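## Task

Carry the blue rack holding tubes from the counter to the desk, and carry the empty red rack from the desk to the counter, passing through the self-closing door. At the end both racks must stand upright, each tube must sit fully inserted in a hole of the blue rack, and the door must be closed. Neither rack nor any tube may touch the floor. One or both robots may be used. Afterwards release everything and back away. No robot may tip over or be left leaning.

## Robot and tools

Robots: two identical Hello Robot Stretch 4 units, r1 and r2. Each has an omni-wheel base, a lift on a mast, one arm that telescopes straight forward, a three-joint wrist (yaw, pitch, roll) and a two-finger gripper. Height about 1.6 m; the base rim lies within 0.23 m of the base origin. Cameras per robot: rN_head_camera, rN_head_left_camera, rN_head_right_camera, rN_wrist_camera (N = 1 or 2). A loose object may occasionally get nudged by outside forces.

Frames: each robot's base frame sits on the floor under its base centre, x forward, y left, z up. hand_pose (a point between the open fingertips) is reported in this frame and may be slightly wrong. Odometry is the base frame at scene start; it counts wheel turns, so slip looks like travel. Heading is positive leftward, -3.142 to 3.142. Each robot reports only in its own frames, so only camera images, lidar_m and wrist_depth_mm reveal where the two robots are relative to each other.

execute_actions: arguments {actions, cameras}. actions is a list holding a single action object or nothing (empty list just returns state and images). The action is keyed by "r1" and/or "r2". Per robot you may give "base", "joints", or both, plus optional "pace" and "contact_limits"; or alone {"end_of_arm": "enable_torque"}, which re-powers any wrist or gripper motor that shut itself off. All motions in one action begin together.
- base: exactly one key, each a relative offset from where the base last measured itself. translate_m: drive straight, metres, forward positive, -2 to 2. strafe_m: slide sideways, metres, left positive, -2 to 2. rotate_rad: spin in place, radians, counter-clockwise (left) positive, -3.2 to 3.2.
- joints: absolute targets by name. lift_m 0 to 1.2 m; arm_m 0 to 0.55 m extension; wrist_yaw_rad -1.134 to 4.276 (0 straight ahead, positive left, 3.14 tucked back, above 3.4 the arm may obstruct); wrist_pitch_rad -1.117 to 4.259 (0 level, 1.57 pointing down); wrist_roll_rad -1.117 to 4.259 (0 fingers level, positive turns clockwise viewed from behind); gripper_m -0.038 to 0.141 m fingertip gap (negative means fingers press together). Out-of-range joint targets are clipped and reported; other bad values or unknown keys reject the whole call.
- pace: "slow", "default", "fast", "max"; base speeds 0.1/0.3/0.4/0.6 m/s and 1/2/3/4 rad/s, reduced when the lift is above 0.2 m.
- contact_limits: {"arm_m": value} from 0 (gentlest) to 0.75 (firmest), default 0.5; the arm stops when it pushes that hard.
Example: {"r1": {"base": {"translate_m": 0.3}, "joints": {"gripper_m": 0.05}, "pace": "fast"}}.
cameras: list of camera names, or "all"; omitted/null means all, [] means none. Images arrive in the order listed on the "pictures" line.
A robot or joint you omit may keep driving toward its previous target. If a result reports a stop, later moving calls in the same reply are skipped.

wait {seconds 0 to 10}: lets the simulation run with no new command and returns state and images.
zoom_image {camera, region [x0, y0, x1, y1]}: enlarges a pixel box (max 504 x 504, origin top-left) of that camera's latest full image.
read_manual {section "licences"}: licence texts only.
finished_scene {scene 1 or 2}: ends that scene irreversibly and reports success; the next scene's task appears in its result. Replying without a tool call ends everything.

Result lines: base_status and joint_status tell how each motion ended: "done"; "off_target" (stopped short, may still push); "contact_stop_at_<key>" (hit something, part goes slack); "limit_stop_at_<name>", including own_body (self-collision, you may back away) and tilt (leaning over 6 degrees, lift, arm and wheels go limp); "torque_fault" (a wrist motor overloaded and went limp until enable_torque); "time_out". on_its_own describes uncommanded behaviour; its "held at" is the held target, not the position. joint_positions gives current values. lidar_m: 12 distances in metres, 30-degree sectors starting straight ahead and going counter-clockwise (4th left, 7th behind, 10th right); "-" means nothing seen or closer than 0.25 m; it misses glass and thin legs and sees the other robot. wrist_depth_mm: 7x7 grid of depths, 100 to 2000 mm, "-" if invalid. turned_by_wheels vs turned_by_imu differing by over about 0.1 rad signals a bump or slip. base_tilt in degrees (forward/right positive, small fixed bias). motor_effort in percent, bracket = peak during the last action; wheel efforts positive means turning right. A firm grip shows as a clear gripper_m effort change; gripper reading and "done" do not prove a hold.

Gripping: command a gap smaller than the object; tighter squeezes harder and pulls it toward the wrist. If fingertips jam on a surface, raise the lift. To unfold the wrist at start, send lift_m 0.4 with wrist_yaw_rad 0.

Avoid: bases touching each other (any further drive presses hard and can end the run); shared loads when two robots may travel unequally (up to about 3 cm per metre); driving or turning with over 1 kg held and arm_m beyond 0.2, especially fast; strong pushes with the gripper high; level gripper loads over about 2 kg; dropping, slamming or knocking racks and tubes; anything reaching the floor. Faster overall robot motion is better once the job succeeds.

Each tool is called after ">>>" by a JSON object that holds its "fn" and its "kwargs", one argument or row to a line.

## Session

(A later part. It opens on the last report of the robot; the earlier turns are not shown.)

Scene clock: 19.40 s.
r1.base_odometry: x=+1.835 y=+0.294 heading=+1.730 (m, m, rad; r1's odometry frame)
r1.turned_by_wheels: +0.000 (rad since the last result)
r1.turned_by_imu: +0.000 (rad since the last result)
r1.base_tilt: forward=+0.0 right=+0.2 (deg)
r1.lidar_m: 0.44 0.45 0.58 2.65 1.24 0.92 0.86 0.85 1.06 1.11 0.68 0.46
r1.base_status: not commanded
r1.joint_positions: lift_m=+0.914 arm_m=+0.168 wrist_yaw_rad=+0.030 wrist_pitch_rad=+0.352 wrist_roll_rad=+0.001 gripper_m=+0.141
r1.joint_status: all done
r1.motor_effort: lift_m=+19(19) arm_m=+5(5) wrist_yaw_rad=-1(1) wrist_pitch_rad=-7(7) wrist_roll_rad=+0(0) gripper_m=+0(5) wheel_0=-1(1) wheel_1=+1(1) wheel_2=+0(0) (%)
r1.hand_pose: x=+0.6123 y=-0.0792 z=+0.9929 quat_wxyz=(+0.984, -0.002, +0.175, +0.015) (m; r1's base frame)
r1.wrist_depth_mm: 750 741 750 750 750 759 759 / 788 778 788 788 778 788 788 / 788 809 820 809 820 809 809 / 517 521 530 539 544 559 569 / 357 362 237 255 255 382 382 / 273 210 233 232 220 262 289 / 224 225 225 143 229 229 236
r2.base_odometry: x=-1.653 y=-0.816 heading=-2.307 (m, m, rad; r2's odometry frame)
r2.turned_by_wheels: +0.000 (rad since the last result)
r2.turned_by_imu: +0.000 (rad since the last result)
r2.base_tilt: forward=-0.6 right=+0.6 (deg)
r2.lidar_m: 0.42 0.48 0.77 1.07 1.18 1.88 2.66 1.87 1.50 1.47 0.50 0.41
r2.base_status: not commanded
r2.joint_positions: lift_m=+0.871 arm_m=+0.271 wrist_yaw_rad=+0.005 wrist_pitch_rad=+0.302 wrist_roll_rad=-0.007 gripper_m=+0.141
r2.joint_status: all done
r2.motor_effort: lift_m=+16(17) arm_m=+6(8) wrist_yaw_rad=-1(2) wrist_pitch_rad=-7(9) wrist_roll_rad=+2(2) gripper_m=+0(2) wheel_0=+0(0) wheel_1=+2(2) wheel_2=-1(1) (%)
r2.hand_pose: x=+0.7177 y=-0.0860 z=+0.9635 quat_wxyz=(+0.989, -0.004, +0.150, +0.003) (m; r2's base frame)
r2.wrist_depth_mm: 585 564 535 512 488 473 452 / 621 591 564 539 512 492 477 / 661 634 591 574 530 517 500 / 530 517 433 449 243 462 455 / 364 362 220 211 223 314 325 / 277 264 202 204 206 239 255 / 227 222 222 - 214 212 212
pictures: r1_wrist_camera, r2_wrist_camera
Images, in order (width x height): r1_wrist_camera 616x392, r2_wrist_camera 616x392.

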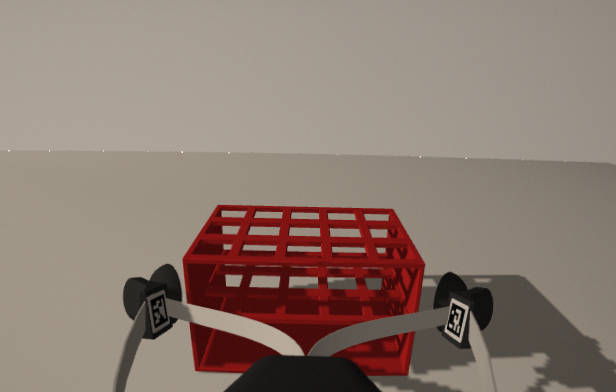

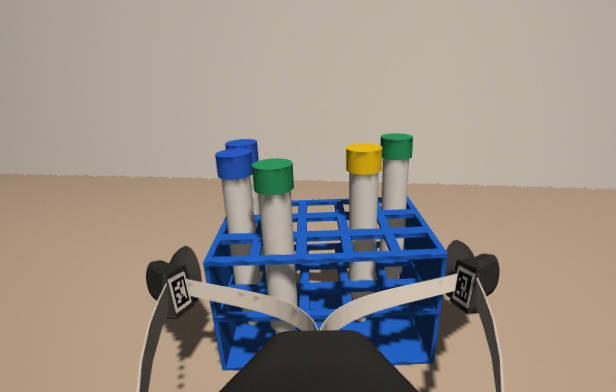

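>>> {"fn": "execute_actions", "kwargs": {
  "actions": [
    {"r1": {"joints": {"gripper_m": 0.075}, "pace": "max"}, "r2": {"joints": {"gripper_m": 0.058}, "pace": "max"}}
  ],
  "cameras": ["r1_wrist_camera", "r2_wrist_camera", "r1_head_left_camera", "r1_head_right_camera"]
}}

Scene clock: 21.33 s.
r1.base_odometry: x=+1.835 y=+0.294 heading=+1.730 (m, m, rad; r1's odometry frame)
r1.turned_by_wheels: +0.000 (rad since the last result)
r1.turned_by_imu: +0.000 (rad since the last result)
r1.base_tilt: forward=+0.0 right=+0.1 (deg)
r1.lidar_m: 0.41 0.44 0.59 2.64 1.23 0.93 0.85 0.87 1.06 1.11 0.70 0.47
r1.base_status: not commanded
r1.joint_positions: lift_m=+0.914 arm_m=+0.168 wrist_yaw_rad=+0.030 wrist_pitch_rad=+0.353 wrist_roll_rad=+0.001 gripper_m=+0.075
r1.joint_status: all done
r1.motor_effort: lift_m=+18(19) arm_m=+5(5) wrist_yaw_rad=-1(1) wrist_pitch_rad=-8(8) wrist_roll_rad=+1(1) gripper_m=-28(29) wheel_0=-1(1) wheel_1=+1(1) wheel_2=+0(0) (%)
r1.hand_pose: x=+0.6122 y=-0.0792 z=+0.9927 quat_wxyz=(+0.984, -0.002, +0.175, +0.015) (m; r1's base frame)
r1.wrist_depth_mm: 750 759 741 759 750 750 750 / 778 788 778 788 788 768 788 / 788 798 820 820 820 820 831 / 508 521 525 539 549 554 559 / 355 362 222 226 227 375 382 / 270 182 219 224 223 273 287 / 220 220 208 229 211 202 234
r2.base_odometry: x=-1.653 y=-0.816 heading=-2.307 (m, m, rad; r2's odometry frame)
r2.turned_by_wheels: +0.000 (rad since the last result)
r2.turned_by_imu: +0.000 (rad since the last result)
r2.base_tilt: forward=-0.7 right=+0.7 (deg)
r2.lidar_m: 0.40 0.45 0.76 1.07 1.16 1.88 2.66 1.87 1.50 1.46 0.51 0.41
r2.base_status: not commanded
r2.joint_positions: lift_m=+0.871 arm_m=+0.271 wrist_yaw_rad=+0.005 wrist_pitch_rad=+0.303 wrist_roll_rad=-0.007 gripper_m=+0.058
r2.joint_status: all done
r2.motor_effort: lift_m=+16(16) arm_m=+6(6) wrist_yaw_rad=+0(1) wrist_pitch_rad=-10(11) wrist_roll_rad=+2(3) gripper_m=-22(23) wheel_0=+0(0) wheel_1=+2(2) wheel_2=-1(1) (%)
r2.hand_pose: x=+0.7176 y=-0.0860 z=+0.9633 quat_wxyz=(+0.989, -0.004, +0.151, +0.003) (m; r2's base frame)
r2.wrist_depth_mm: 580 559 535 512 488 469 455 / 615 597 564 539 517 492 473 / 668 634 580 564 530 517 500 / 530 512 200 452 220 459 452 / 364 357 196 191 198 330 325 / 273 180 196 195 204 176 264 / 226 222 208 - 195 215 -
pictures: r1_head_left_camera, r1_head_right_camera, r1_wrist_camera, r2_wrist_camera
Images, in order (width x height): r1_head_left_camera 420x672, r1_head_right_camera 420x672, r1_wrist_camera 616x392, r2_wrist_camera 616x392.

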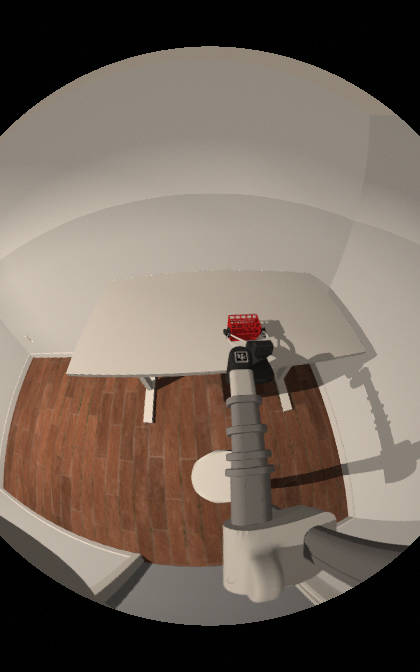

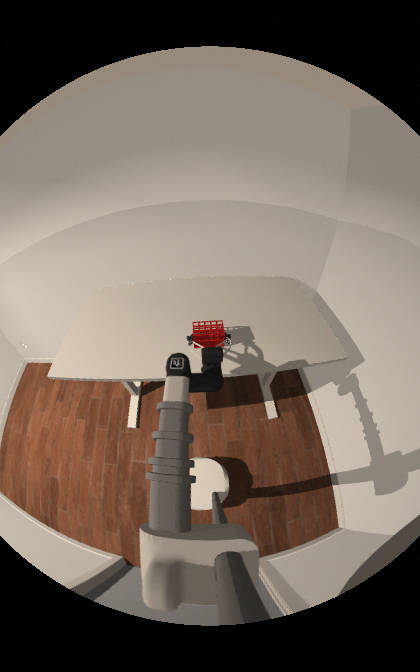

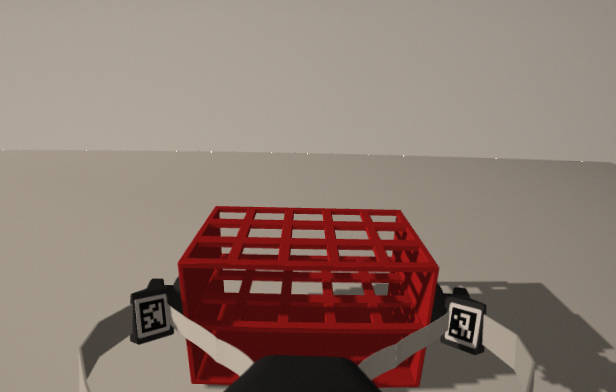

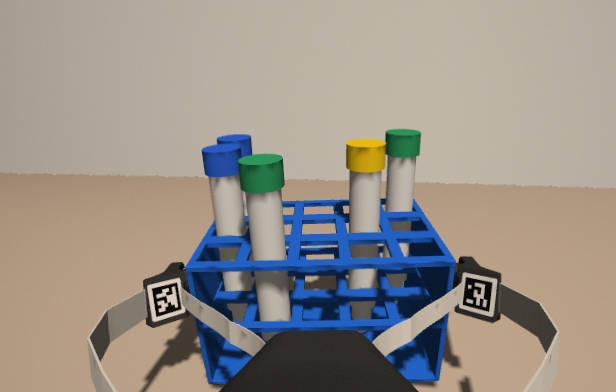

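>>> {"fn": "zoom_image", "kwargs": {
  "camera": "r1_head_right_camera",
  "region": [60, 480, 360, 640]
}}

>>> {"fn": "zoom_image", "kwargs": {
  "camera": "r1_head_left_camera",
  "region": [60, 480, 360, 640]
}}

Region (60, 480, 360, 640) of r1_head_right_camera's 420x672 image, scaled by 1.680, with more detail than that image has; it fills the top 269 rows of this view, and the rest is white.

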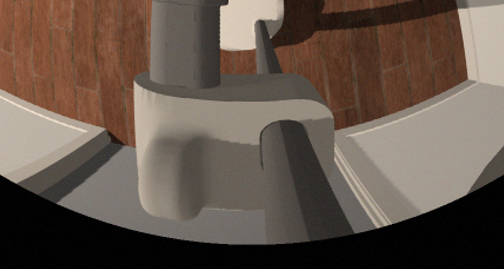

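Region (60, 480, 360, 640) of r1_head_left_camera's 420x672 image, scaled by 1.680, with more detail than that image has; it fills the top 269 rows of this view, and the rest is white.

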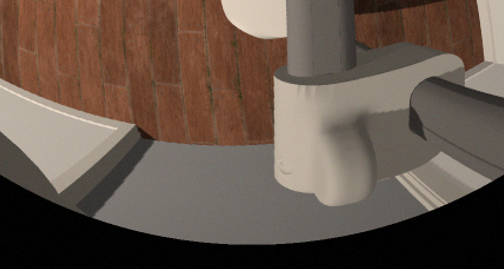

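>>> {"fn": "execute_actions", "kwargs": {
  "actions": [
    {"r1": {"base": {"rotate_rad": -0.12}, "joints": {"lift_m": 0.965}, "pace": "fast"}, "r2": {"base": {"rotate_rad": -0.13}, "joints": {"lift_m": 0.925}, "pace": "fast"}}
  ],
  "cameras": ["r1_wrist_camera", "r2_wrist_camera"]
}}

Scene clock: 28.80 s.
r1.base_odometry: x=+1.835 y=+0.294 heading=+1.610 (m, m, rad; r1's odometry frame)
r1.turned_by_wheels: -0.119 (rad since the last result)
r1.turned_by_imu: -0.121 (rad since the last result)
r1.base_tilt: forward=+0.0 right=+0.2 (deg)
r1.lidar_m: 0.44 0.44 0.52 2.65 1.45 0.97 0.86 0.86 0.98 1.09 0.79 0.49
r1.base_status: done
r1.joint_positions: lift_m=+0.965 arm_m=+0.168 wrist_yaw_rad=+0.030 wrist_pitch_rad=+0.353 wrist_roll_rad=+0.001 gripper_m=+0.075
r1.joint_status: all done
r1.motor_effort: lift_m=+22(25) arm_m=+5(5) wrist_yaw_rad=+0(1) wrist_pitch_rad=-9(9) wrist_roll_rad=+0(0) gripper_m=-28(29) wheel_0=+2(5) wheel_1=+2(5) wheel_2=+2(6) (%)
r1.hand_pose: x=+0.6122 y=-0.0793 z=+1.0433 quat_wxyz=(+0.984, -0.002, +0.176, +0.015) (m; r1's base frame)
r1.wrist_depth_mm: 715 732 750 768 798 820 842 / 741 768 778 809 831 866 878 / 768 788 820 854 878 904 931 / 661 668 691 691 715 723 732 / 466 469 222 227 228 496 496 / 353 182 218 222 223 355 373 / 285 285 209 229 212 235 309
r2.base_odometry: x=-1.653 y=-0.816 heading=-2.436 (m, m, rad; r2's odometry frame)
r2.turned_by_wheels: -0.130 (rad since the last result)
r2.turned_by_imu: -0.129 (rad since the last result)
r2.base_tilt: forward=-0.6 right=+0.7 (deg)
r2.lidar_m: 0.41 0.44 0.62 1.06 1.13 1.62 2.66 2.07 1.56 1.45 0.59 0.42
r2.base_status: done
r2.joint_positions: lift_m=+0.925 arm_m=+0.271 wrist_yaw_rad=+0.005 wrist_pitch_rad=+0.303 wrist_roll_rad=-0.007 gripper_m=+0.058
r2.joint_status: all done
r2.motor_effort: lift_m=+21(23) arm_m=+6(6) wrist_yaw_rad=+0(3) wrist_pitch_rad=-11(12) wrist_roll_rad=+2(2) gripper_m=-20(22) wheel_0=+3(7) wheel_1=+1(5) wheel_2=+1(7) (%)
r2.hand_pose: x=+0.7176 y=-0.0861 z=+1.0168 quat_wxyz=(+0.989, -0.004, +0.151, +0.003) (m; r2's base frame)
r2.wrist_depth_mm: 525 530 517 508 496 496 484 / 559 549 544 535 530 521 512 / 591 585 559 564 544 549 539 / 621 609 199 580 220 574 564 / 477 473 197 190 198 433 430 / 364 180 196 196 203 175 332 / 296 290 208 - 195 282 -
pictures: r1_wrist_camera, r2_wrist_camera
Images, in order (width x height): r1_wrist_camera 616x392, r2_wrist_camera 616x392.

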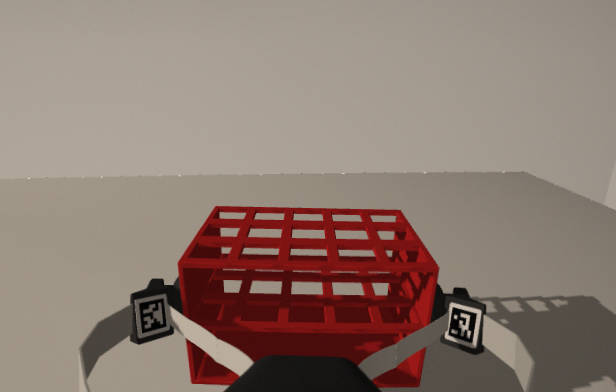

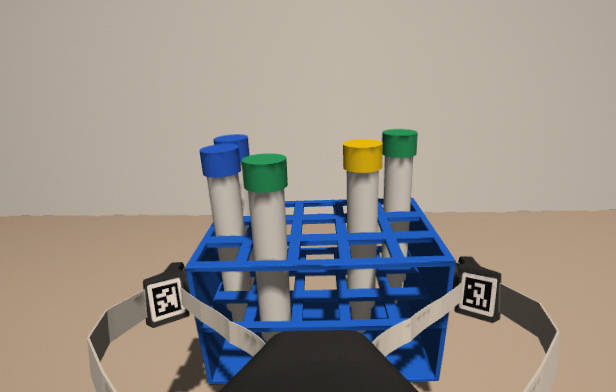

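>>> {"fn": "execute_actions", "kwargs": {
  "actions": [
    {"r1": {"base": {"translate_m": -0.62}, "joints": {"arm_m": 0.0, "wrist_yaw_rad": 0.0}, "pace": "max"}, "r2": {"base": {"translate_m": -0.64}, "joints": {"arm_m": 0.0, "wrist_yaw_rad": 0.0}, "pace": "max"}}
  ],
  "cameras": ["r1_head_left_camera", "r1_head_right_camera", "r2_head_right_camera", "r2_wrist_camera"]
}}

Scene clock: 35.87 s.
r1.base_odometry: x=+1.859 y=-0.326 heading=+1.610 (m, m, rad; r1's odometry frame)
r1.turned_by_wheels: +0.000 (rad since the last result)
r1.turned_by_imu: +0.001 (rad since the last result)
r1.base_tilt: forward=+0.1 right=+0.1 (deg)
r1.lidar_m: 0.40 1.05 2.23 2.51 0.48 0.27 0.25 0.25 0.30 0.49 1.23 0.51
r1.base_status: done
r1.joint_positions: lift_m=+0.965 arm_m=+0.001 wrist_yaw_rad=+0.000 wrist_pitch_rad=+0.353 wrist_roll_rad=+0.001 gripper_m=+0.075
r1.joint_status: all done
r1.motor_effort: lift_m=+22(22) arm_m=-5(7) wrist_yaw_rad=+0(7) wrist_pitch_rad=-10(10) wrist_roll_rad=+0(0) gripper_m=-30(27) wheel_0=-1(7) wheel_1=+0(7) wheel_2=+1(12) (%)
r1.hand_pose: x=+0.4425 y=-0.0874 z=+1.0433 quat_wxyz=(+0.984, +0.000, +0.176, +0.000) (m; r1's base frame)
r1.wrist_depth_mm: 1366 1397 1430 1499 1537 1576 1281 / 1430 1464 1499 1576 1618 1618 1308 / 1182 1182 1229 1229 1308 1537 1308 / 1160 1576 1708 1661 1863 1708 1336 / 1618 1661 223 225 227 1808 1308 / 1708 182 219 223 222 1499 1336 / 1499 1464 209 229 211 854 1281
r2.base_odometry: x=-1.166 y=-0.401 heading=-2.437 (m, m, rad; r2's odometry frame)
r2.turned_by_wheels: +0.000 (rad since the last result)
r2.turned_by_imu: +0.000 (rad since the last result)
r2.base_tilt: forward=-0.5 right=+0.6 (deg)
r2.lidar_m: 0.36 1.11 1.14 1.08 1.16 1.64 2.03 2.04 1.49 1.43 1.54 0.45
r2.base_status: done
r2.joint_positions: lift_m=+0.925 arm_m=+0.001 wrist_yaw_rad=+0.000 wrist_pitch_rad=+0.303 wrist_roll_rad=-0.007 gripper_m=+0.058
r2.joint_status: all done
r2.motor_effort: lift_m=+21(21) arm_m=-6(6) wrist_yaw_rad=+0(1) wrist_pitch_rad=-11(12) wrist_roll_rad=+2(3) gripper_m=-22(21) wheel_0=-3(7) wheel_1=-1(6) wheel_2=-1(10) (%)
r2.hand_pose: x=+0.4473 y=-0.0874 z=+1.0168 quat_wxyz=(+0.989, -0.003, +0.151, +0.000) (m; r2's base frame)
r2.wrist_depth_mm: 1397 1366 1366 1336 1336 1308 1308 / 1464 1464 1430 1430 1397 1366 1397 / 1308 1205 1118 1078 904 991 991 / 946 946 199 854 219 891 866 / 1025 1008 196 191 198 917 931 / 1098 180 196 196 204 175 991 / 1182 1138 209 - 196 1078 1336
pictures: r1_head_left_camera, r1_head_right_camera, r2_head_right_camera, r2_wrist_camera
Images, in order (width x height): r1_head_left_camera 420x672, r1_head_right_camera 420x672, r2_head_right_camera 420x672, r2_wrist_camera 616x392.

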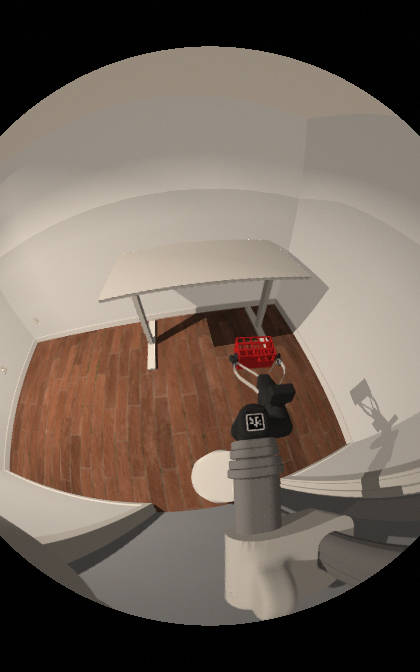

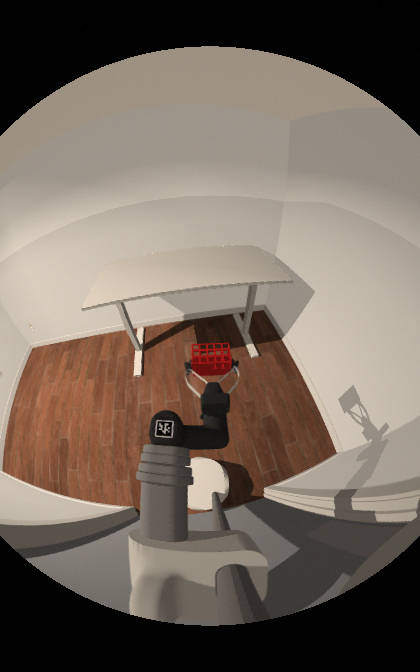

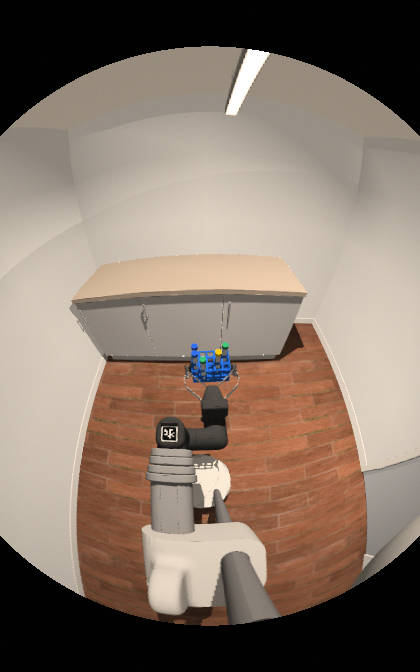

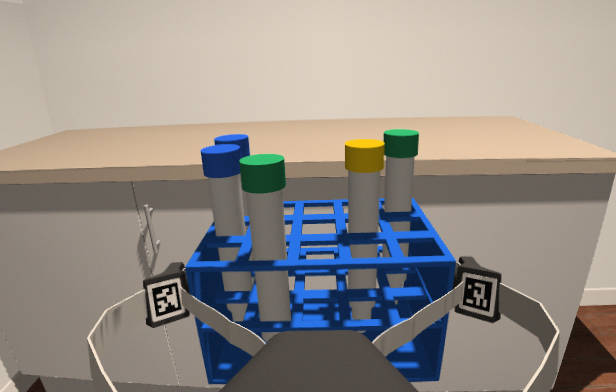

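>>> {"fn": "execute_actions", "kwargs": {
  "actions": [
    {"r1": {"base": {"translate_m": -1.25}, "joints": {"wrist_pitch_rad": 2.0, "lift_m": 0.52}, "pace": "fast"}, "r2": {"base": {"translate_m": -1.39}, "joints": {"lift_m": 0.42}, "pace": "max"}}
  ]
}}

Scene clock: 41.47 s.
r1.base_odometry: x=+1.845 y=-0.411 heading=+1.603 (m, m, rad; r1's odometry frame)
r1.turned_by_wheels: -0.007 (rad since the last result)
r1.turned_by_imu: -0.012 (rad since the last result)
r1.base_tilt: forward=+0.0 right=+0.1 (deg)
r1.lidar_m: 1.12 1.14 2.32 2.48 0.35 0.25 - 0.25 0.27 0.49 1.26 1.28
r1.base_status: translate_m contact_stop (by the wheels' count: -0.085 of -1.250)
r1.joint_positions: lift_m=+0.520 arm_m=+0.001 wrist_yaw_rad=+0.000 wrist_pitch_rad=+1.999 wrist_roll_rad=+0.001 gripper_m=+0.075
r1.joint_status: all done
r1.on_its_own: the wheels are slack since a contact_stop
r1.motor_effort: lift_m=+20(22) arm_m=-3(5) wrist_yaw_rad=+0(4) wrist_pitch_rad=+3(4) wrist_roll_rad=+0(0) gripper_m=-30(26) wheel_0=+0(24) wheel_1=+0(16) wheel_2=+0(35) (%)
r1.hand_pose: x=+0.0517 y=-0.0874 z=+0.4358 quat_wxyz=(+0.541, +0.000, +0.841, +0.000) (m; r1's base frame)
r1.wrist_depth_mm: 574 569 413 559 564 559 554 / 603 402 394 392 591 585 569 / 640 418 415 413 459 621 621 / 676 439 430 433 449 661 627 / 732 469 221 224 225 676 621 / 668 183 219 222 222 525 544 / 544 517 208 229 211 314 455
r2.base_odometry: x=-0.107 y=+0.499 heading=-2.437 (m, m, rad; r2's odometry frame)
r2.turned_by_wheels: +0.000 (rad since the last result)
r2.turned_by_imu: +0.002 (rad since the last result)
r2.base_tilt: forward=-0.5 right=+0.7 (deg)
r2.lidar_m: 0.41 1.60 1.19 1.12 0.86 0.63 0.61 0.66 0.99 1.34 1.45 2.14
r2.base_status: done
r2.joint_positions: lift_m=+0.420 arm_m=+0.001 wrist_yaw_rad=+0.000 wrist_pitch_rad=+0.303 wrist_roll_rad=-0.007 gripper_m=+0.058
r2.joint_status: all done
r2.motor_effort: lift_m=+16(19) arm_m=-6(6) wrist_yaw_rad=+0(0) wrist_pitch_rad=-12(12) wrist_roll_rad=+3(2) gripper_m=-22(22) wheel_0=-1(7) wheel_1=+0(6) wheel_2=+0(10) (%)
r2.hand_pose: x=+0.4473 y=-0.0874 z=+0.5122 quat_wxyz=(+0.989, -0.003, +0.151, +0.001) (m; r2's base frame)
r2.wrist_depth_mm: 1618 - - - - - - / 1618 - - - - - - / 1661 - - - - - - / 1576 1921 198 1618 219 1756 1661 / 1336 1336 196 190 198 1229 1229 / 1025 180 191 196 204 175 946 / 831 820 208 - 196 788 778
pictures: r1_head_camera, r1_head_left_camera, r1_head_right_camera, r1_wrist_camera, r2_head_camera, r2_head_left_camera, r2_head_right_camera, r2_wrist_camera
Images, in order (width x height): r1_head_camera 420x560, r1_head_left_camera 420x672, r1_head_right_camera 420x672, r1_wrist_camera 616x392, r2_head_camera 420x560, r2_head_left_camera 420x672, r2_head_right_camera 420x672, r2_wrist_camera 616x392.

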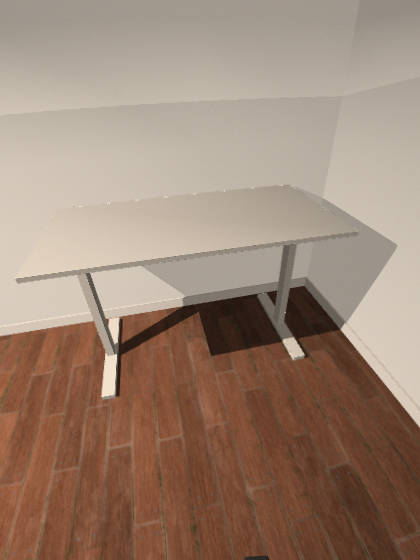

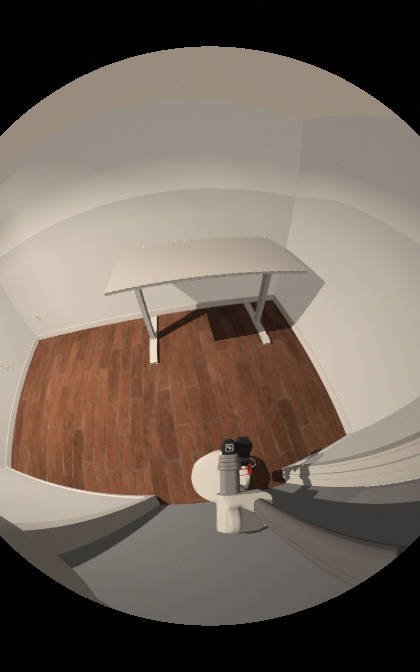

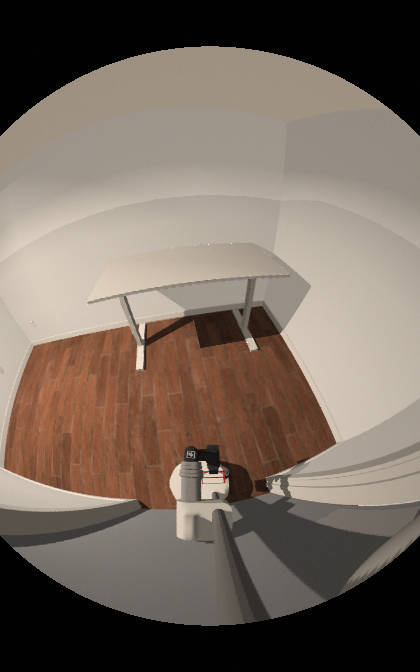

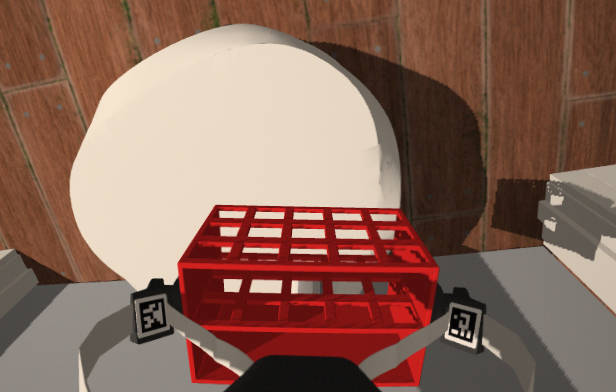

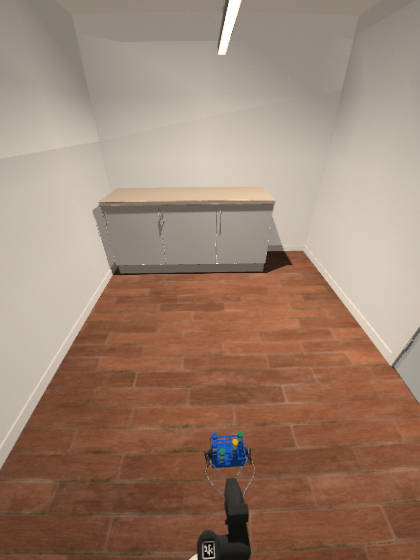

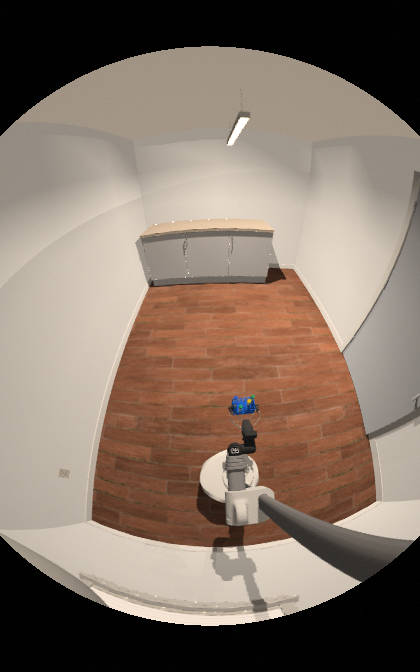

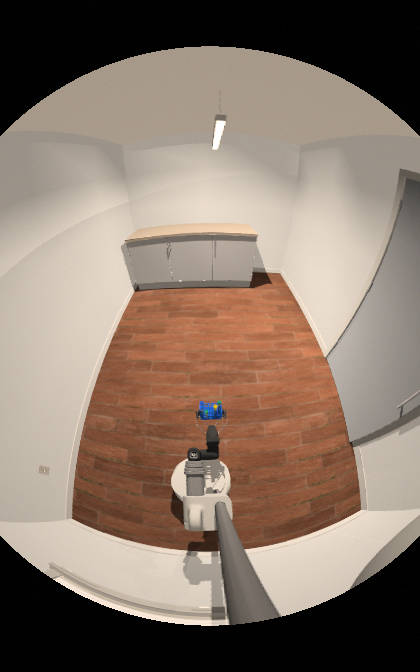

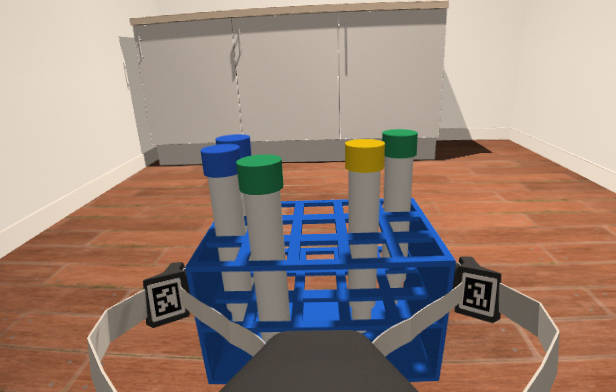

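>>> {"fn": "execute_actions", "kwargs": {
  "actions": [
    {"r1": {"base": {"translate_m": -1.17}, "pace": "default"}, "r2": {"base": {"rotate_rad": -1.26}, "pace": "fast"}}
  ]
}}

Scene clock: 47.60 s.
r1.base_odometry: x=+1.882 y=-1.580 heading=+1.602 (m, m, rad; r1's odometry frame)
r1.turned_by_wheels: +0.000 (rad since the last result)
r1.turned_by_imu: -0.031 (rad since the last result)
r1.base_tilt: forward=+0.0 right=+0.1 (deg)
r1.lidar_m: 2.26 0.39 0.25 0.25 0.25 1.96 1.71 1.72 0.79 0.71 1.53 1.16
r1.base_status: done
r1.joint_positions: lift_m=+0.520 arm_m=+0.000 wrist_yaw_rad=+0.000 wrist_pitch_rad=+1.999 wrist_roll_rad=+0.001 gripper_m=+0.075
r1.joint_status: not commanded
r1.motor_effort: lift_m=+20(20) arm_m=-3(3) wrist_yaw_rad=+0(2) wrist_pitch_rad=+3(4) wrist_roll_rad=+1(0) gripper_m=-27(28) wheel_0=-6(32) wheel_1=+0(23) wheel_2=+1(25) (%)
r1.hand_pose: x=+0.0516 y=-0.0874 z=+0.4357 quat_wxyz=(+0.541, +0.000, +0.841, +0.000) (m; r1's base frame)
r1.wrist_depth_mm: 484 569 410 564 569 564 554 / 473 407 394 394 591 591 580 / 455 421 413 413 455 634 621 / 436 439 433 430 452 661 654 / 430 477 220 225 226 715 707 / 415 182 217 222 222 732 750 / 384 820 208 229 212 496 809
r2.base_odometry: x=-0.107 y=+0.499 heading=+2.586 (m, m, rad; r2's odometry frame)
r2.turned_by_wheels: -1.260 (rad since the last result)
r2.turned_by_imu: -1.245 (rad since the last result)
r2.base_tilt: forward=-0.7 right=+0.6 (deg)
r2.lidar_m: 0.41 0.76 0.82 2.03 1.27 1.11 1.15 0.70 0.58 0.62 0.81 1.41
r2.base_status: done
r2.joint_positions: lift_m=+0.420 arm_m=+0.001 wrist_yaw_rad=+0.000 wrist_pitch_rad=+0.303 wrist_roll_rad=-0.007 gripper_m=+0.058
r2.joint_status: not commanded
r2.motor_effort: lift_m=+16(16) arm_m=-6(6) wrist_yaw_rad=+1(2) wrist_pitch_rad=-11(11) wrist_roll_rad=+3(2) gripper_m=-22(22) wheel_0=+2(9) wheel_1=-1(10) wheel_2=-1(9) (%)
r2.hand_pose: x=+0.4473 y=-0.0875 z=+0.5122 quat_wxyz=(+0.989, -0.003, +0.151, +0.000) (m; r2's base frame)
r2.wrist_depth_mm: 991 1205 - - - 991 904 / 1008 1255 - - - 1042 960 / 1008 1281 - - 1138 1078 1008 / 1025 1308 199 1708 220 1138 1060 / 976 1281 196 191 198 1160 1098 / 707 179 195 196 203 176 931 / 668 820 209 - 195 798 788
pictures: r1_head_camera, r1_head_left_camera, r1_head_right_camera, r1_wrist_camera, r2_head_camera, r2_head_left_camera, r2_head_right_camera, r2_wrist_camera
Images, in order (width x height): r1_head_camera 420x560, r1_head_left_camera 420x672, r1_head_right_camera 420x672, r1_wrist_camera 616x392, r2_head_camera 420x560, r2_head_left_camera 420x672, r2_head_right_camera 420x672, r2_wrist_camera 616x392.

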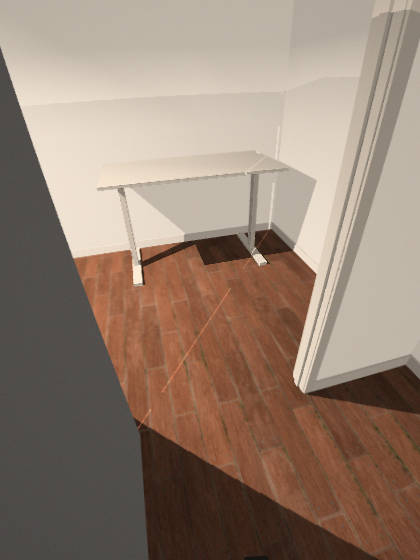

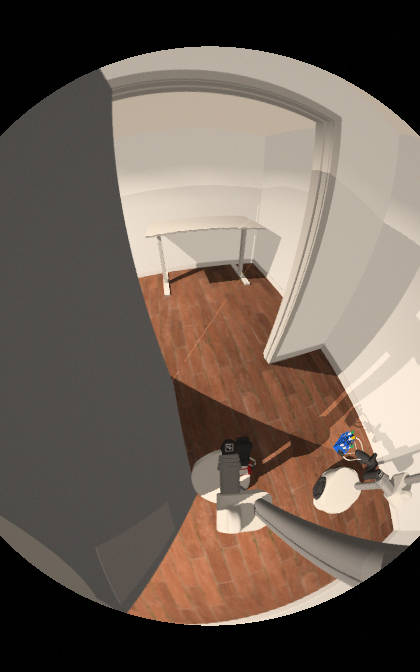

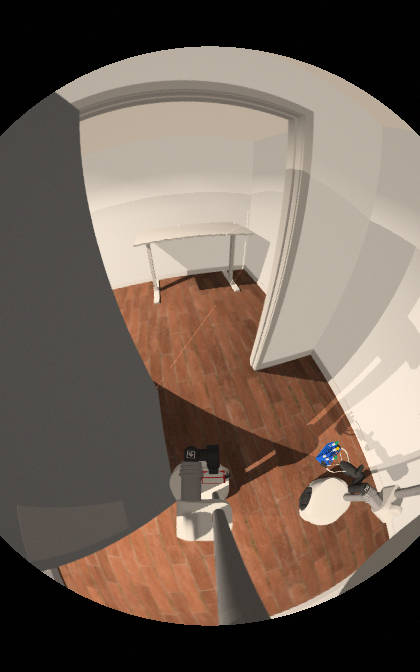

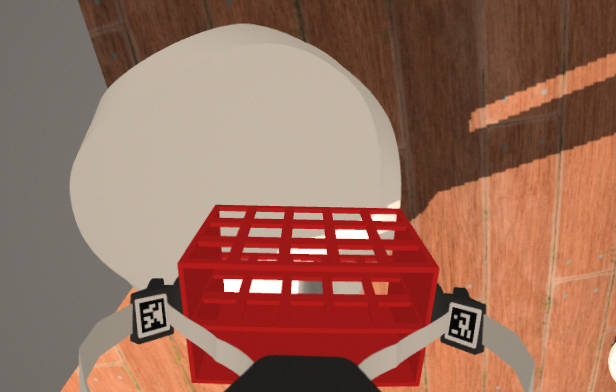

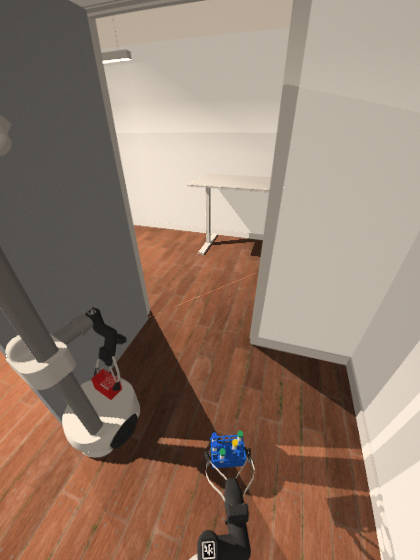

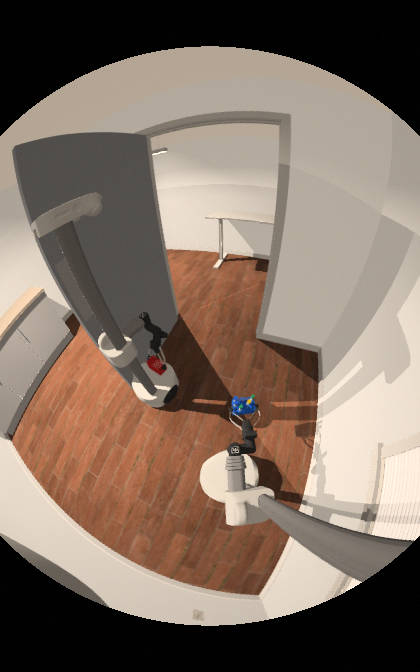

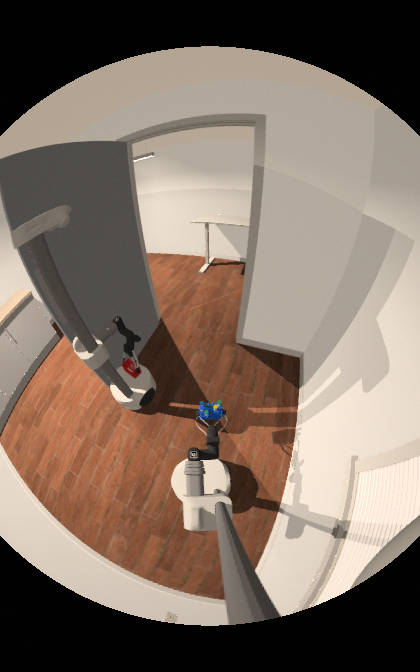

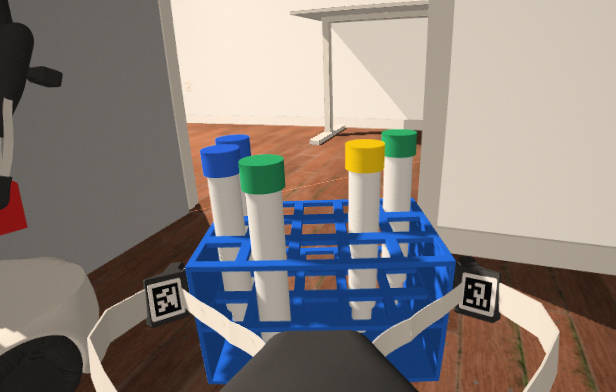

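>>> {"fn": "execute_actions", "kwargs": {
  "actions": [
    {"r1": {"base": {"translate_m": -0.5}, "pace": "slow"}, "r2": {"base": {"translate_m": 2.0}, "joints": {"lift_m": 0.96}, "pace": "max"}}
  ]
}}

Scene clock: 54.60 s.
r1.base_odometry: x=+1.898 y=-2.079 heading=+1.602 (m, m, rad; r1's odometry frame)
r1.turned_by_wheels: +0.000 (rad since the last result)
r1.turned_by_imu: +0.000 (rad since the last result)
r1.base_tilt: forward=+0.1 right=+0.1 (deg)
r1.lidar_m: 1.37 1.39 1.65 1.47 1.50 1.40 1.23 1.22 1.47 1.60 1.62 1.52
r1.base_status: done
r1.joint_positions: lift_m=+0.520 arm_m=+0.000 wrist_yaw_rad=+0.000 wrist_pitch_rad=+1.999 wrist_roll_rad=+0.001 gripper_m=+0.075
r1.joint_status: not commanded
r1.motor_effort: lift_m=+20(20) arm_m=-3(3) wrist_yaw_rad=+0(1) wrist_pitch_rad=+3(3) wrist_roll_rad=+1(1) gripper_m=-28(30) wheel_0=-4(16) wheel_1=-2(5) wheel_2=+2(10) (%)
r1.hand_pose: x=+0.0516 y=-0.0874 z=+0.4357 quat_wxyz=(+0.541, +0.000, +0.841, +0.000) (m; r1's base frame)
r1.wrist_depth_mm: 569 574 410 569 559 564 559 / 609 399 392 392 591 591 591 / 627 418 415 413 459 634 615 / 668 445 433 433 452 668 668 / 723 473 220 224 225 707 699 / 788 182 218 221 222 732 768 / 842 831 208 229 211 492 809
r2.base_odometry: x=-1.807 y=+1.553 heading=+2.587 (m, m, rad; r2's odometry frame)
r2.turned_by_wheels: +0.000 (rad since the last result)
r2.turned_by_imu: -0.004 (rad since the last result)
r2.base_tilt: forward=-0.6 right=+0.7 (deg)
r2.lidar_m: 0.42 2.08 2.36 0.46 0.37 0.33 0.37 0.48 0.67 1.33 1.04 0.45
r2.base_status: done
r2.joint_positions: lift_m=+0.960 arm_m=+0.001 wrist_yaw_rad=+0.000 wrist_pitch_rad=+0.303 wrist_roll_rad=-0.007 gripper_m=+0.058
r2.joint_status: all done
r2.motor_effort: lift_m=+20(23) arm_m=-6(6) wrist_yaw_rad=+0(1) wrist_pitch_rad=-11(12) wrist_roll_rad=+2(2) gripper_m=-21(21) wheel_0=+1(8) wheel_1=+0(8) wheel_2=+1(14) (%)
r2.hand_pose: x=+0.4473 y=-0.0874 z=+1.0519 quat_wxyz=(+0.989, -0.003, +0.151, +0.001) (m; r2's base frame)
r2.wrist_depth_mm: 1983 1756 1576 1430 1308 1229 1138 / - 1921 1708 1537 1397 1281 1182 / - - 1756 1042 891 991 960 / - - 200 741 220 715 683 / - - 196 191 199 1464 1430 / 1921 180 196 195 204 176 1464 / 1576 1537 209 - 195 1464 1464
pictures: r1_head_camera, r1_head_left_camera, r1_head_right_camera, r1_wrist_camera, r2_head_camera, r2_head_left_camera, r2_head_right_camera, r2_wrist_camera
Images, in order (width x height): r1_head_camera 420x560, r1_head_left_camera 420x672, r1_head_right_camera 420x672, r1_wrist_camera 616x392, r2_head_camera 420x560, r2_head_left_camera 420x672, r2_head_right_camera 420x672, r2_wrist_camera 616x392.

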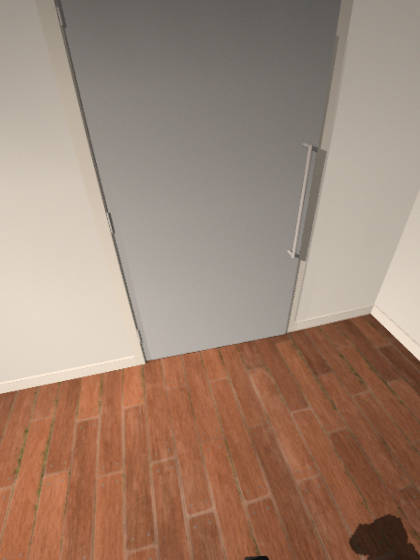

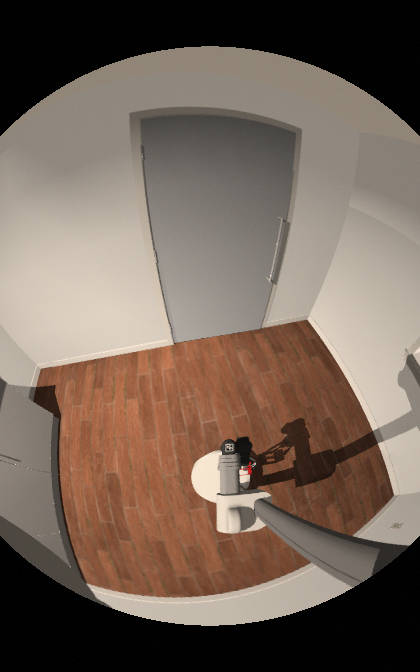

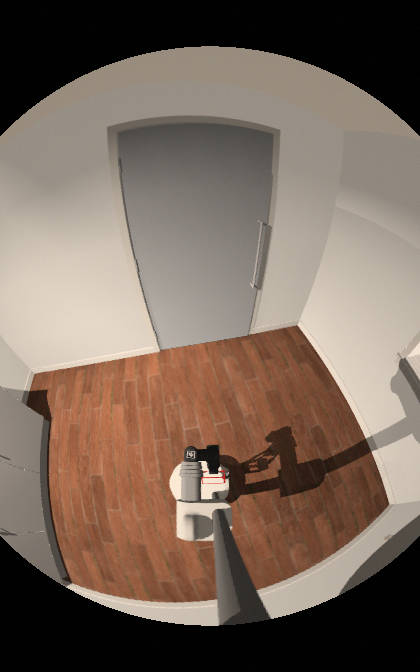

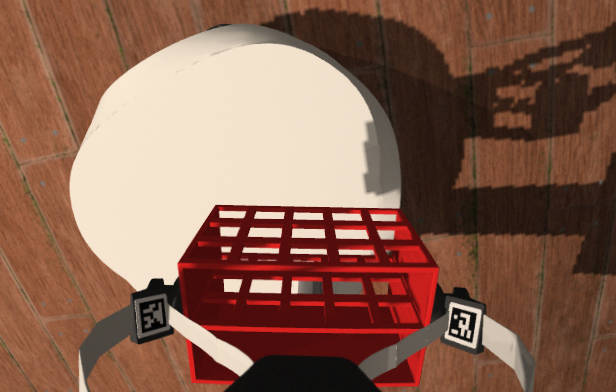

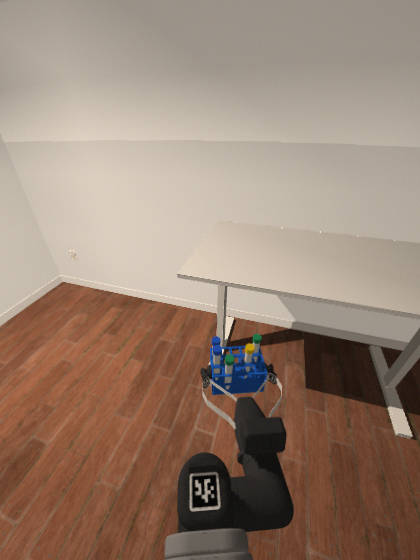

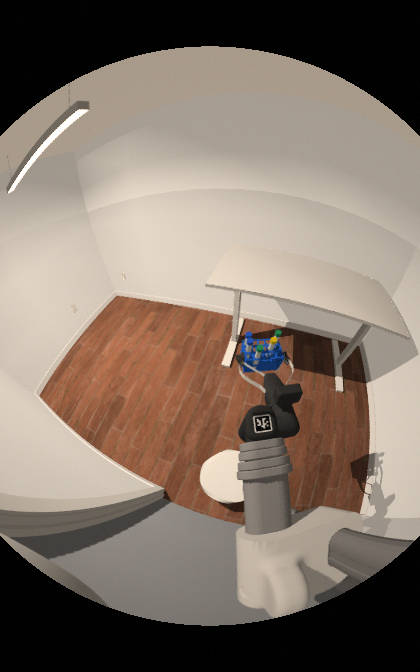

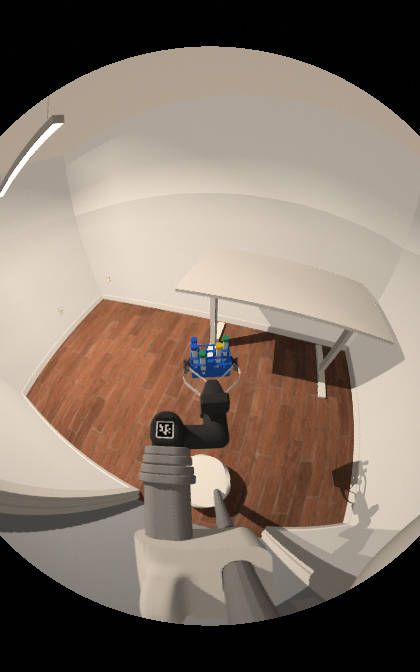

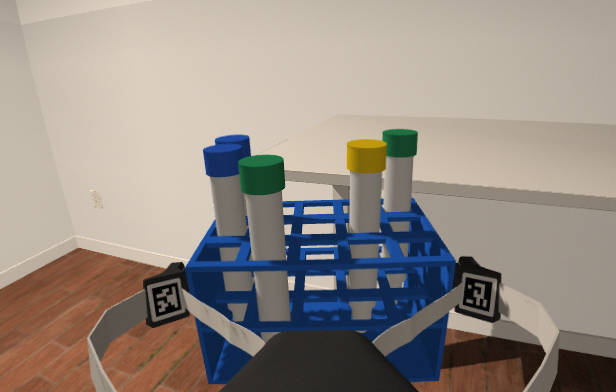

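>>> {"fn": "execute_actions", "kwargs": {
  "actions": [
    {"r1": {"base": {"rotate_rad": 1.82}, "joints": {"wrist_pitch_rad": 0.35}, "pace": "max"}, "r2": {"base": {"rotate_rad": -0.36}, "joints": {"lift_m": 0.94}, "pace": "fast"}}
  ],
  "cameras": ["r1_head_camera", "r1_wrist_camera", "r2_head_camera", "r2_wrist_camera"]
}}

Scene clock: 56.70 s.
r1.base_odometry: x=+1.898 y=-2.079 heading=-2.861 (m, m, rad; r1's odometry frame)
r1.turned_by_wheels: +1.820 (rad since the last result)
r1.turned_by_imu: +1.826 (rad since the last result)
r1.base_tilt: forward=+0.1 right=+0.1 (deg)
r1.lidar_m: 0.45 1.56 1.27 1.22 1.26 1.67 1.60 1.72 1.45 1.38 1.45 1.54
r1.base_status: done
r1.joint_positions: lift_m=+0.520 arm_m=+0.000 wrist_yaw_rad=+0.000 wrist_pitch_rad=+0.353 wrist_roll_rad=+0.001 gripper_m=+0.075
r1.joint_status: all done
r1.motor_effort: lift_m=+20(20) arm_m=-3(3) wrist_yaw_rad=-1(2) wrist_pitch_rad=-10(12) wrist_roll_rad=+1(0) gripper_m=-31(32) wheel_0=-2(11) wheel_1=-1(9) wheel_2=-2(12) (%)
r1.hand_pose: x=+0.4421 y=-0.0874 z=+0.5984 quat_wxyz=(+0.984, +0.000, +0.176, +0.000) (m; r1's base frame)
r1.wrist_depth_mm: 1182 1205 1229 1182 1118 1138 1618 / 1255 1205 1205 1229 1205 1182 1808 / 1281 1336 1281 1255 1281 1255 1756 / 1366 1397 1336 1281 1281 1308 1983 / 1576 1464 221 226 225 1430 1618 / 1182 182 219 222 222 1205 1229 / 931 946 209 229 212 559 1008
r2.base_odometry: x=-1.807 y=+1.553 heading=+2.227 (m, m, rad; r2's odometry frame)
r2.turned_by_wheels: -0.359 (rad since the last result)
r2.turned_by_imu: -0.355 (rad since the last result)
r2.base_tilt: forward=-0.6 right=+0.5 (deg)
r2.lidar_m: 0.40 0.94 2.37 1.13 0.49 0.36 0.32 0.37 0.46 1.13 1.33 0.48
r2.base_status: done
r2.joint_positions: lift_m=+0.940 arm_m=+0.001 wrist_yaw_rad=+0.000 wrist_pitch_rad=+0.303 wrist_roll_rad=-0.007 gripper_m=+0.058
r2.joint_status: all done
r2.motor_effort: lift_m=+16(19) arm_m=-6(6) wrist_yaw_rad=+0(1) wrist_pitch_rad=-12(11) wrist_roll_rad=+2(2) gripper_m=-23(23) wheel_0=+1(8) wheel_1=+2(6) wheel_2=+3(6) (%)
r2.hand_pose: x=+0.4473 y=-0.0874 z=+1.0322 quat_wxyz=(+0.989, -0.003, +0.151, +0.000) (m; r2's base frame)
r2.wrist_depth_mm: 1397 1397 1366 1397 1336 1336 1336 / 1464 1430 1397 1430 1430 1430 1397 / 1537 1499 976 960 798 904 866 / 1661 1618 199 723 220 1576 1537 / 1756 1808 196 191 198 1661 1708 / 1808 180 196 195 203 175 1281 / 1499 1464 209 - 195 1464 1430
pictures: r1_head_camera, r1_wrist_camera, r2_head_camera, r2_wrist_camera
Images, in order (width x height): r1_head_camera 420x560, r1_wrist_camera 616x392, r2_head_camera 420x560, r2_wrist_camera 616x392.

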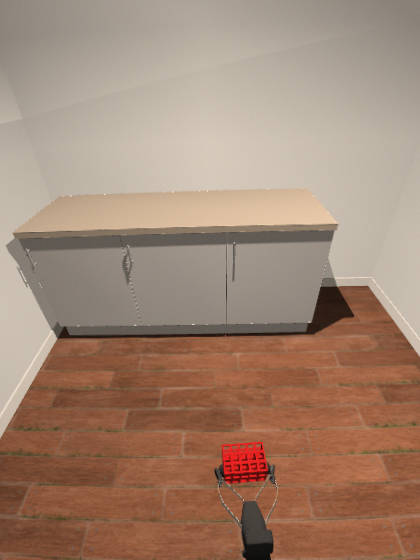

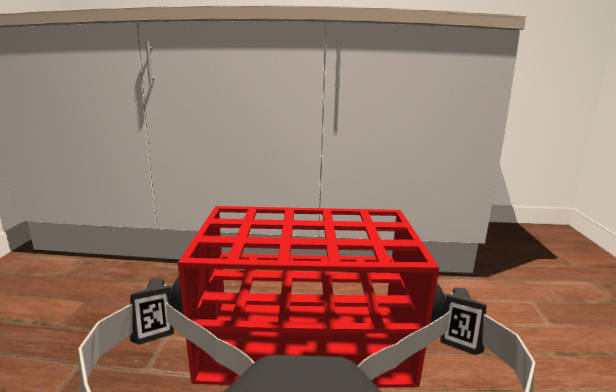

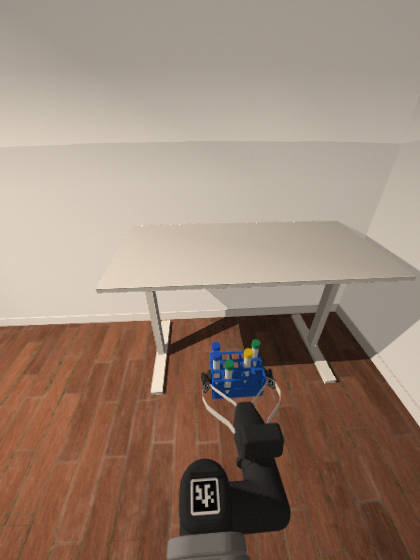

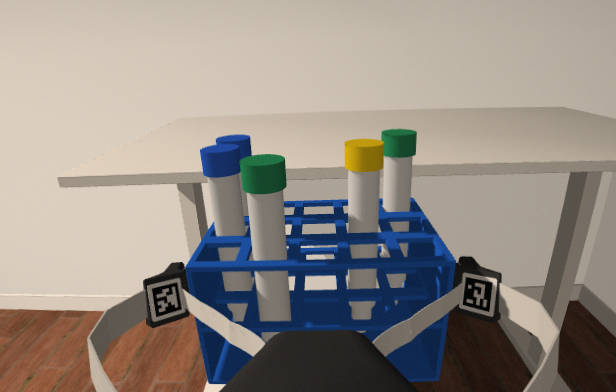

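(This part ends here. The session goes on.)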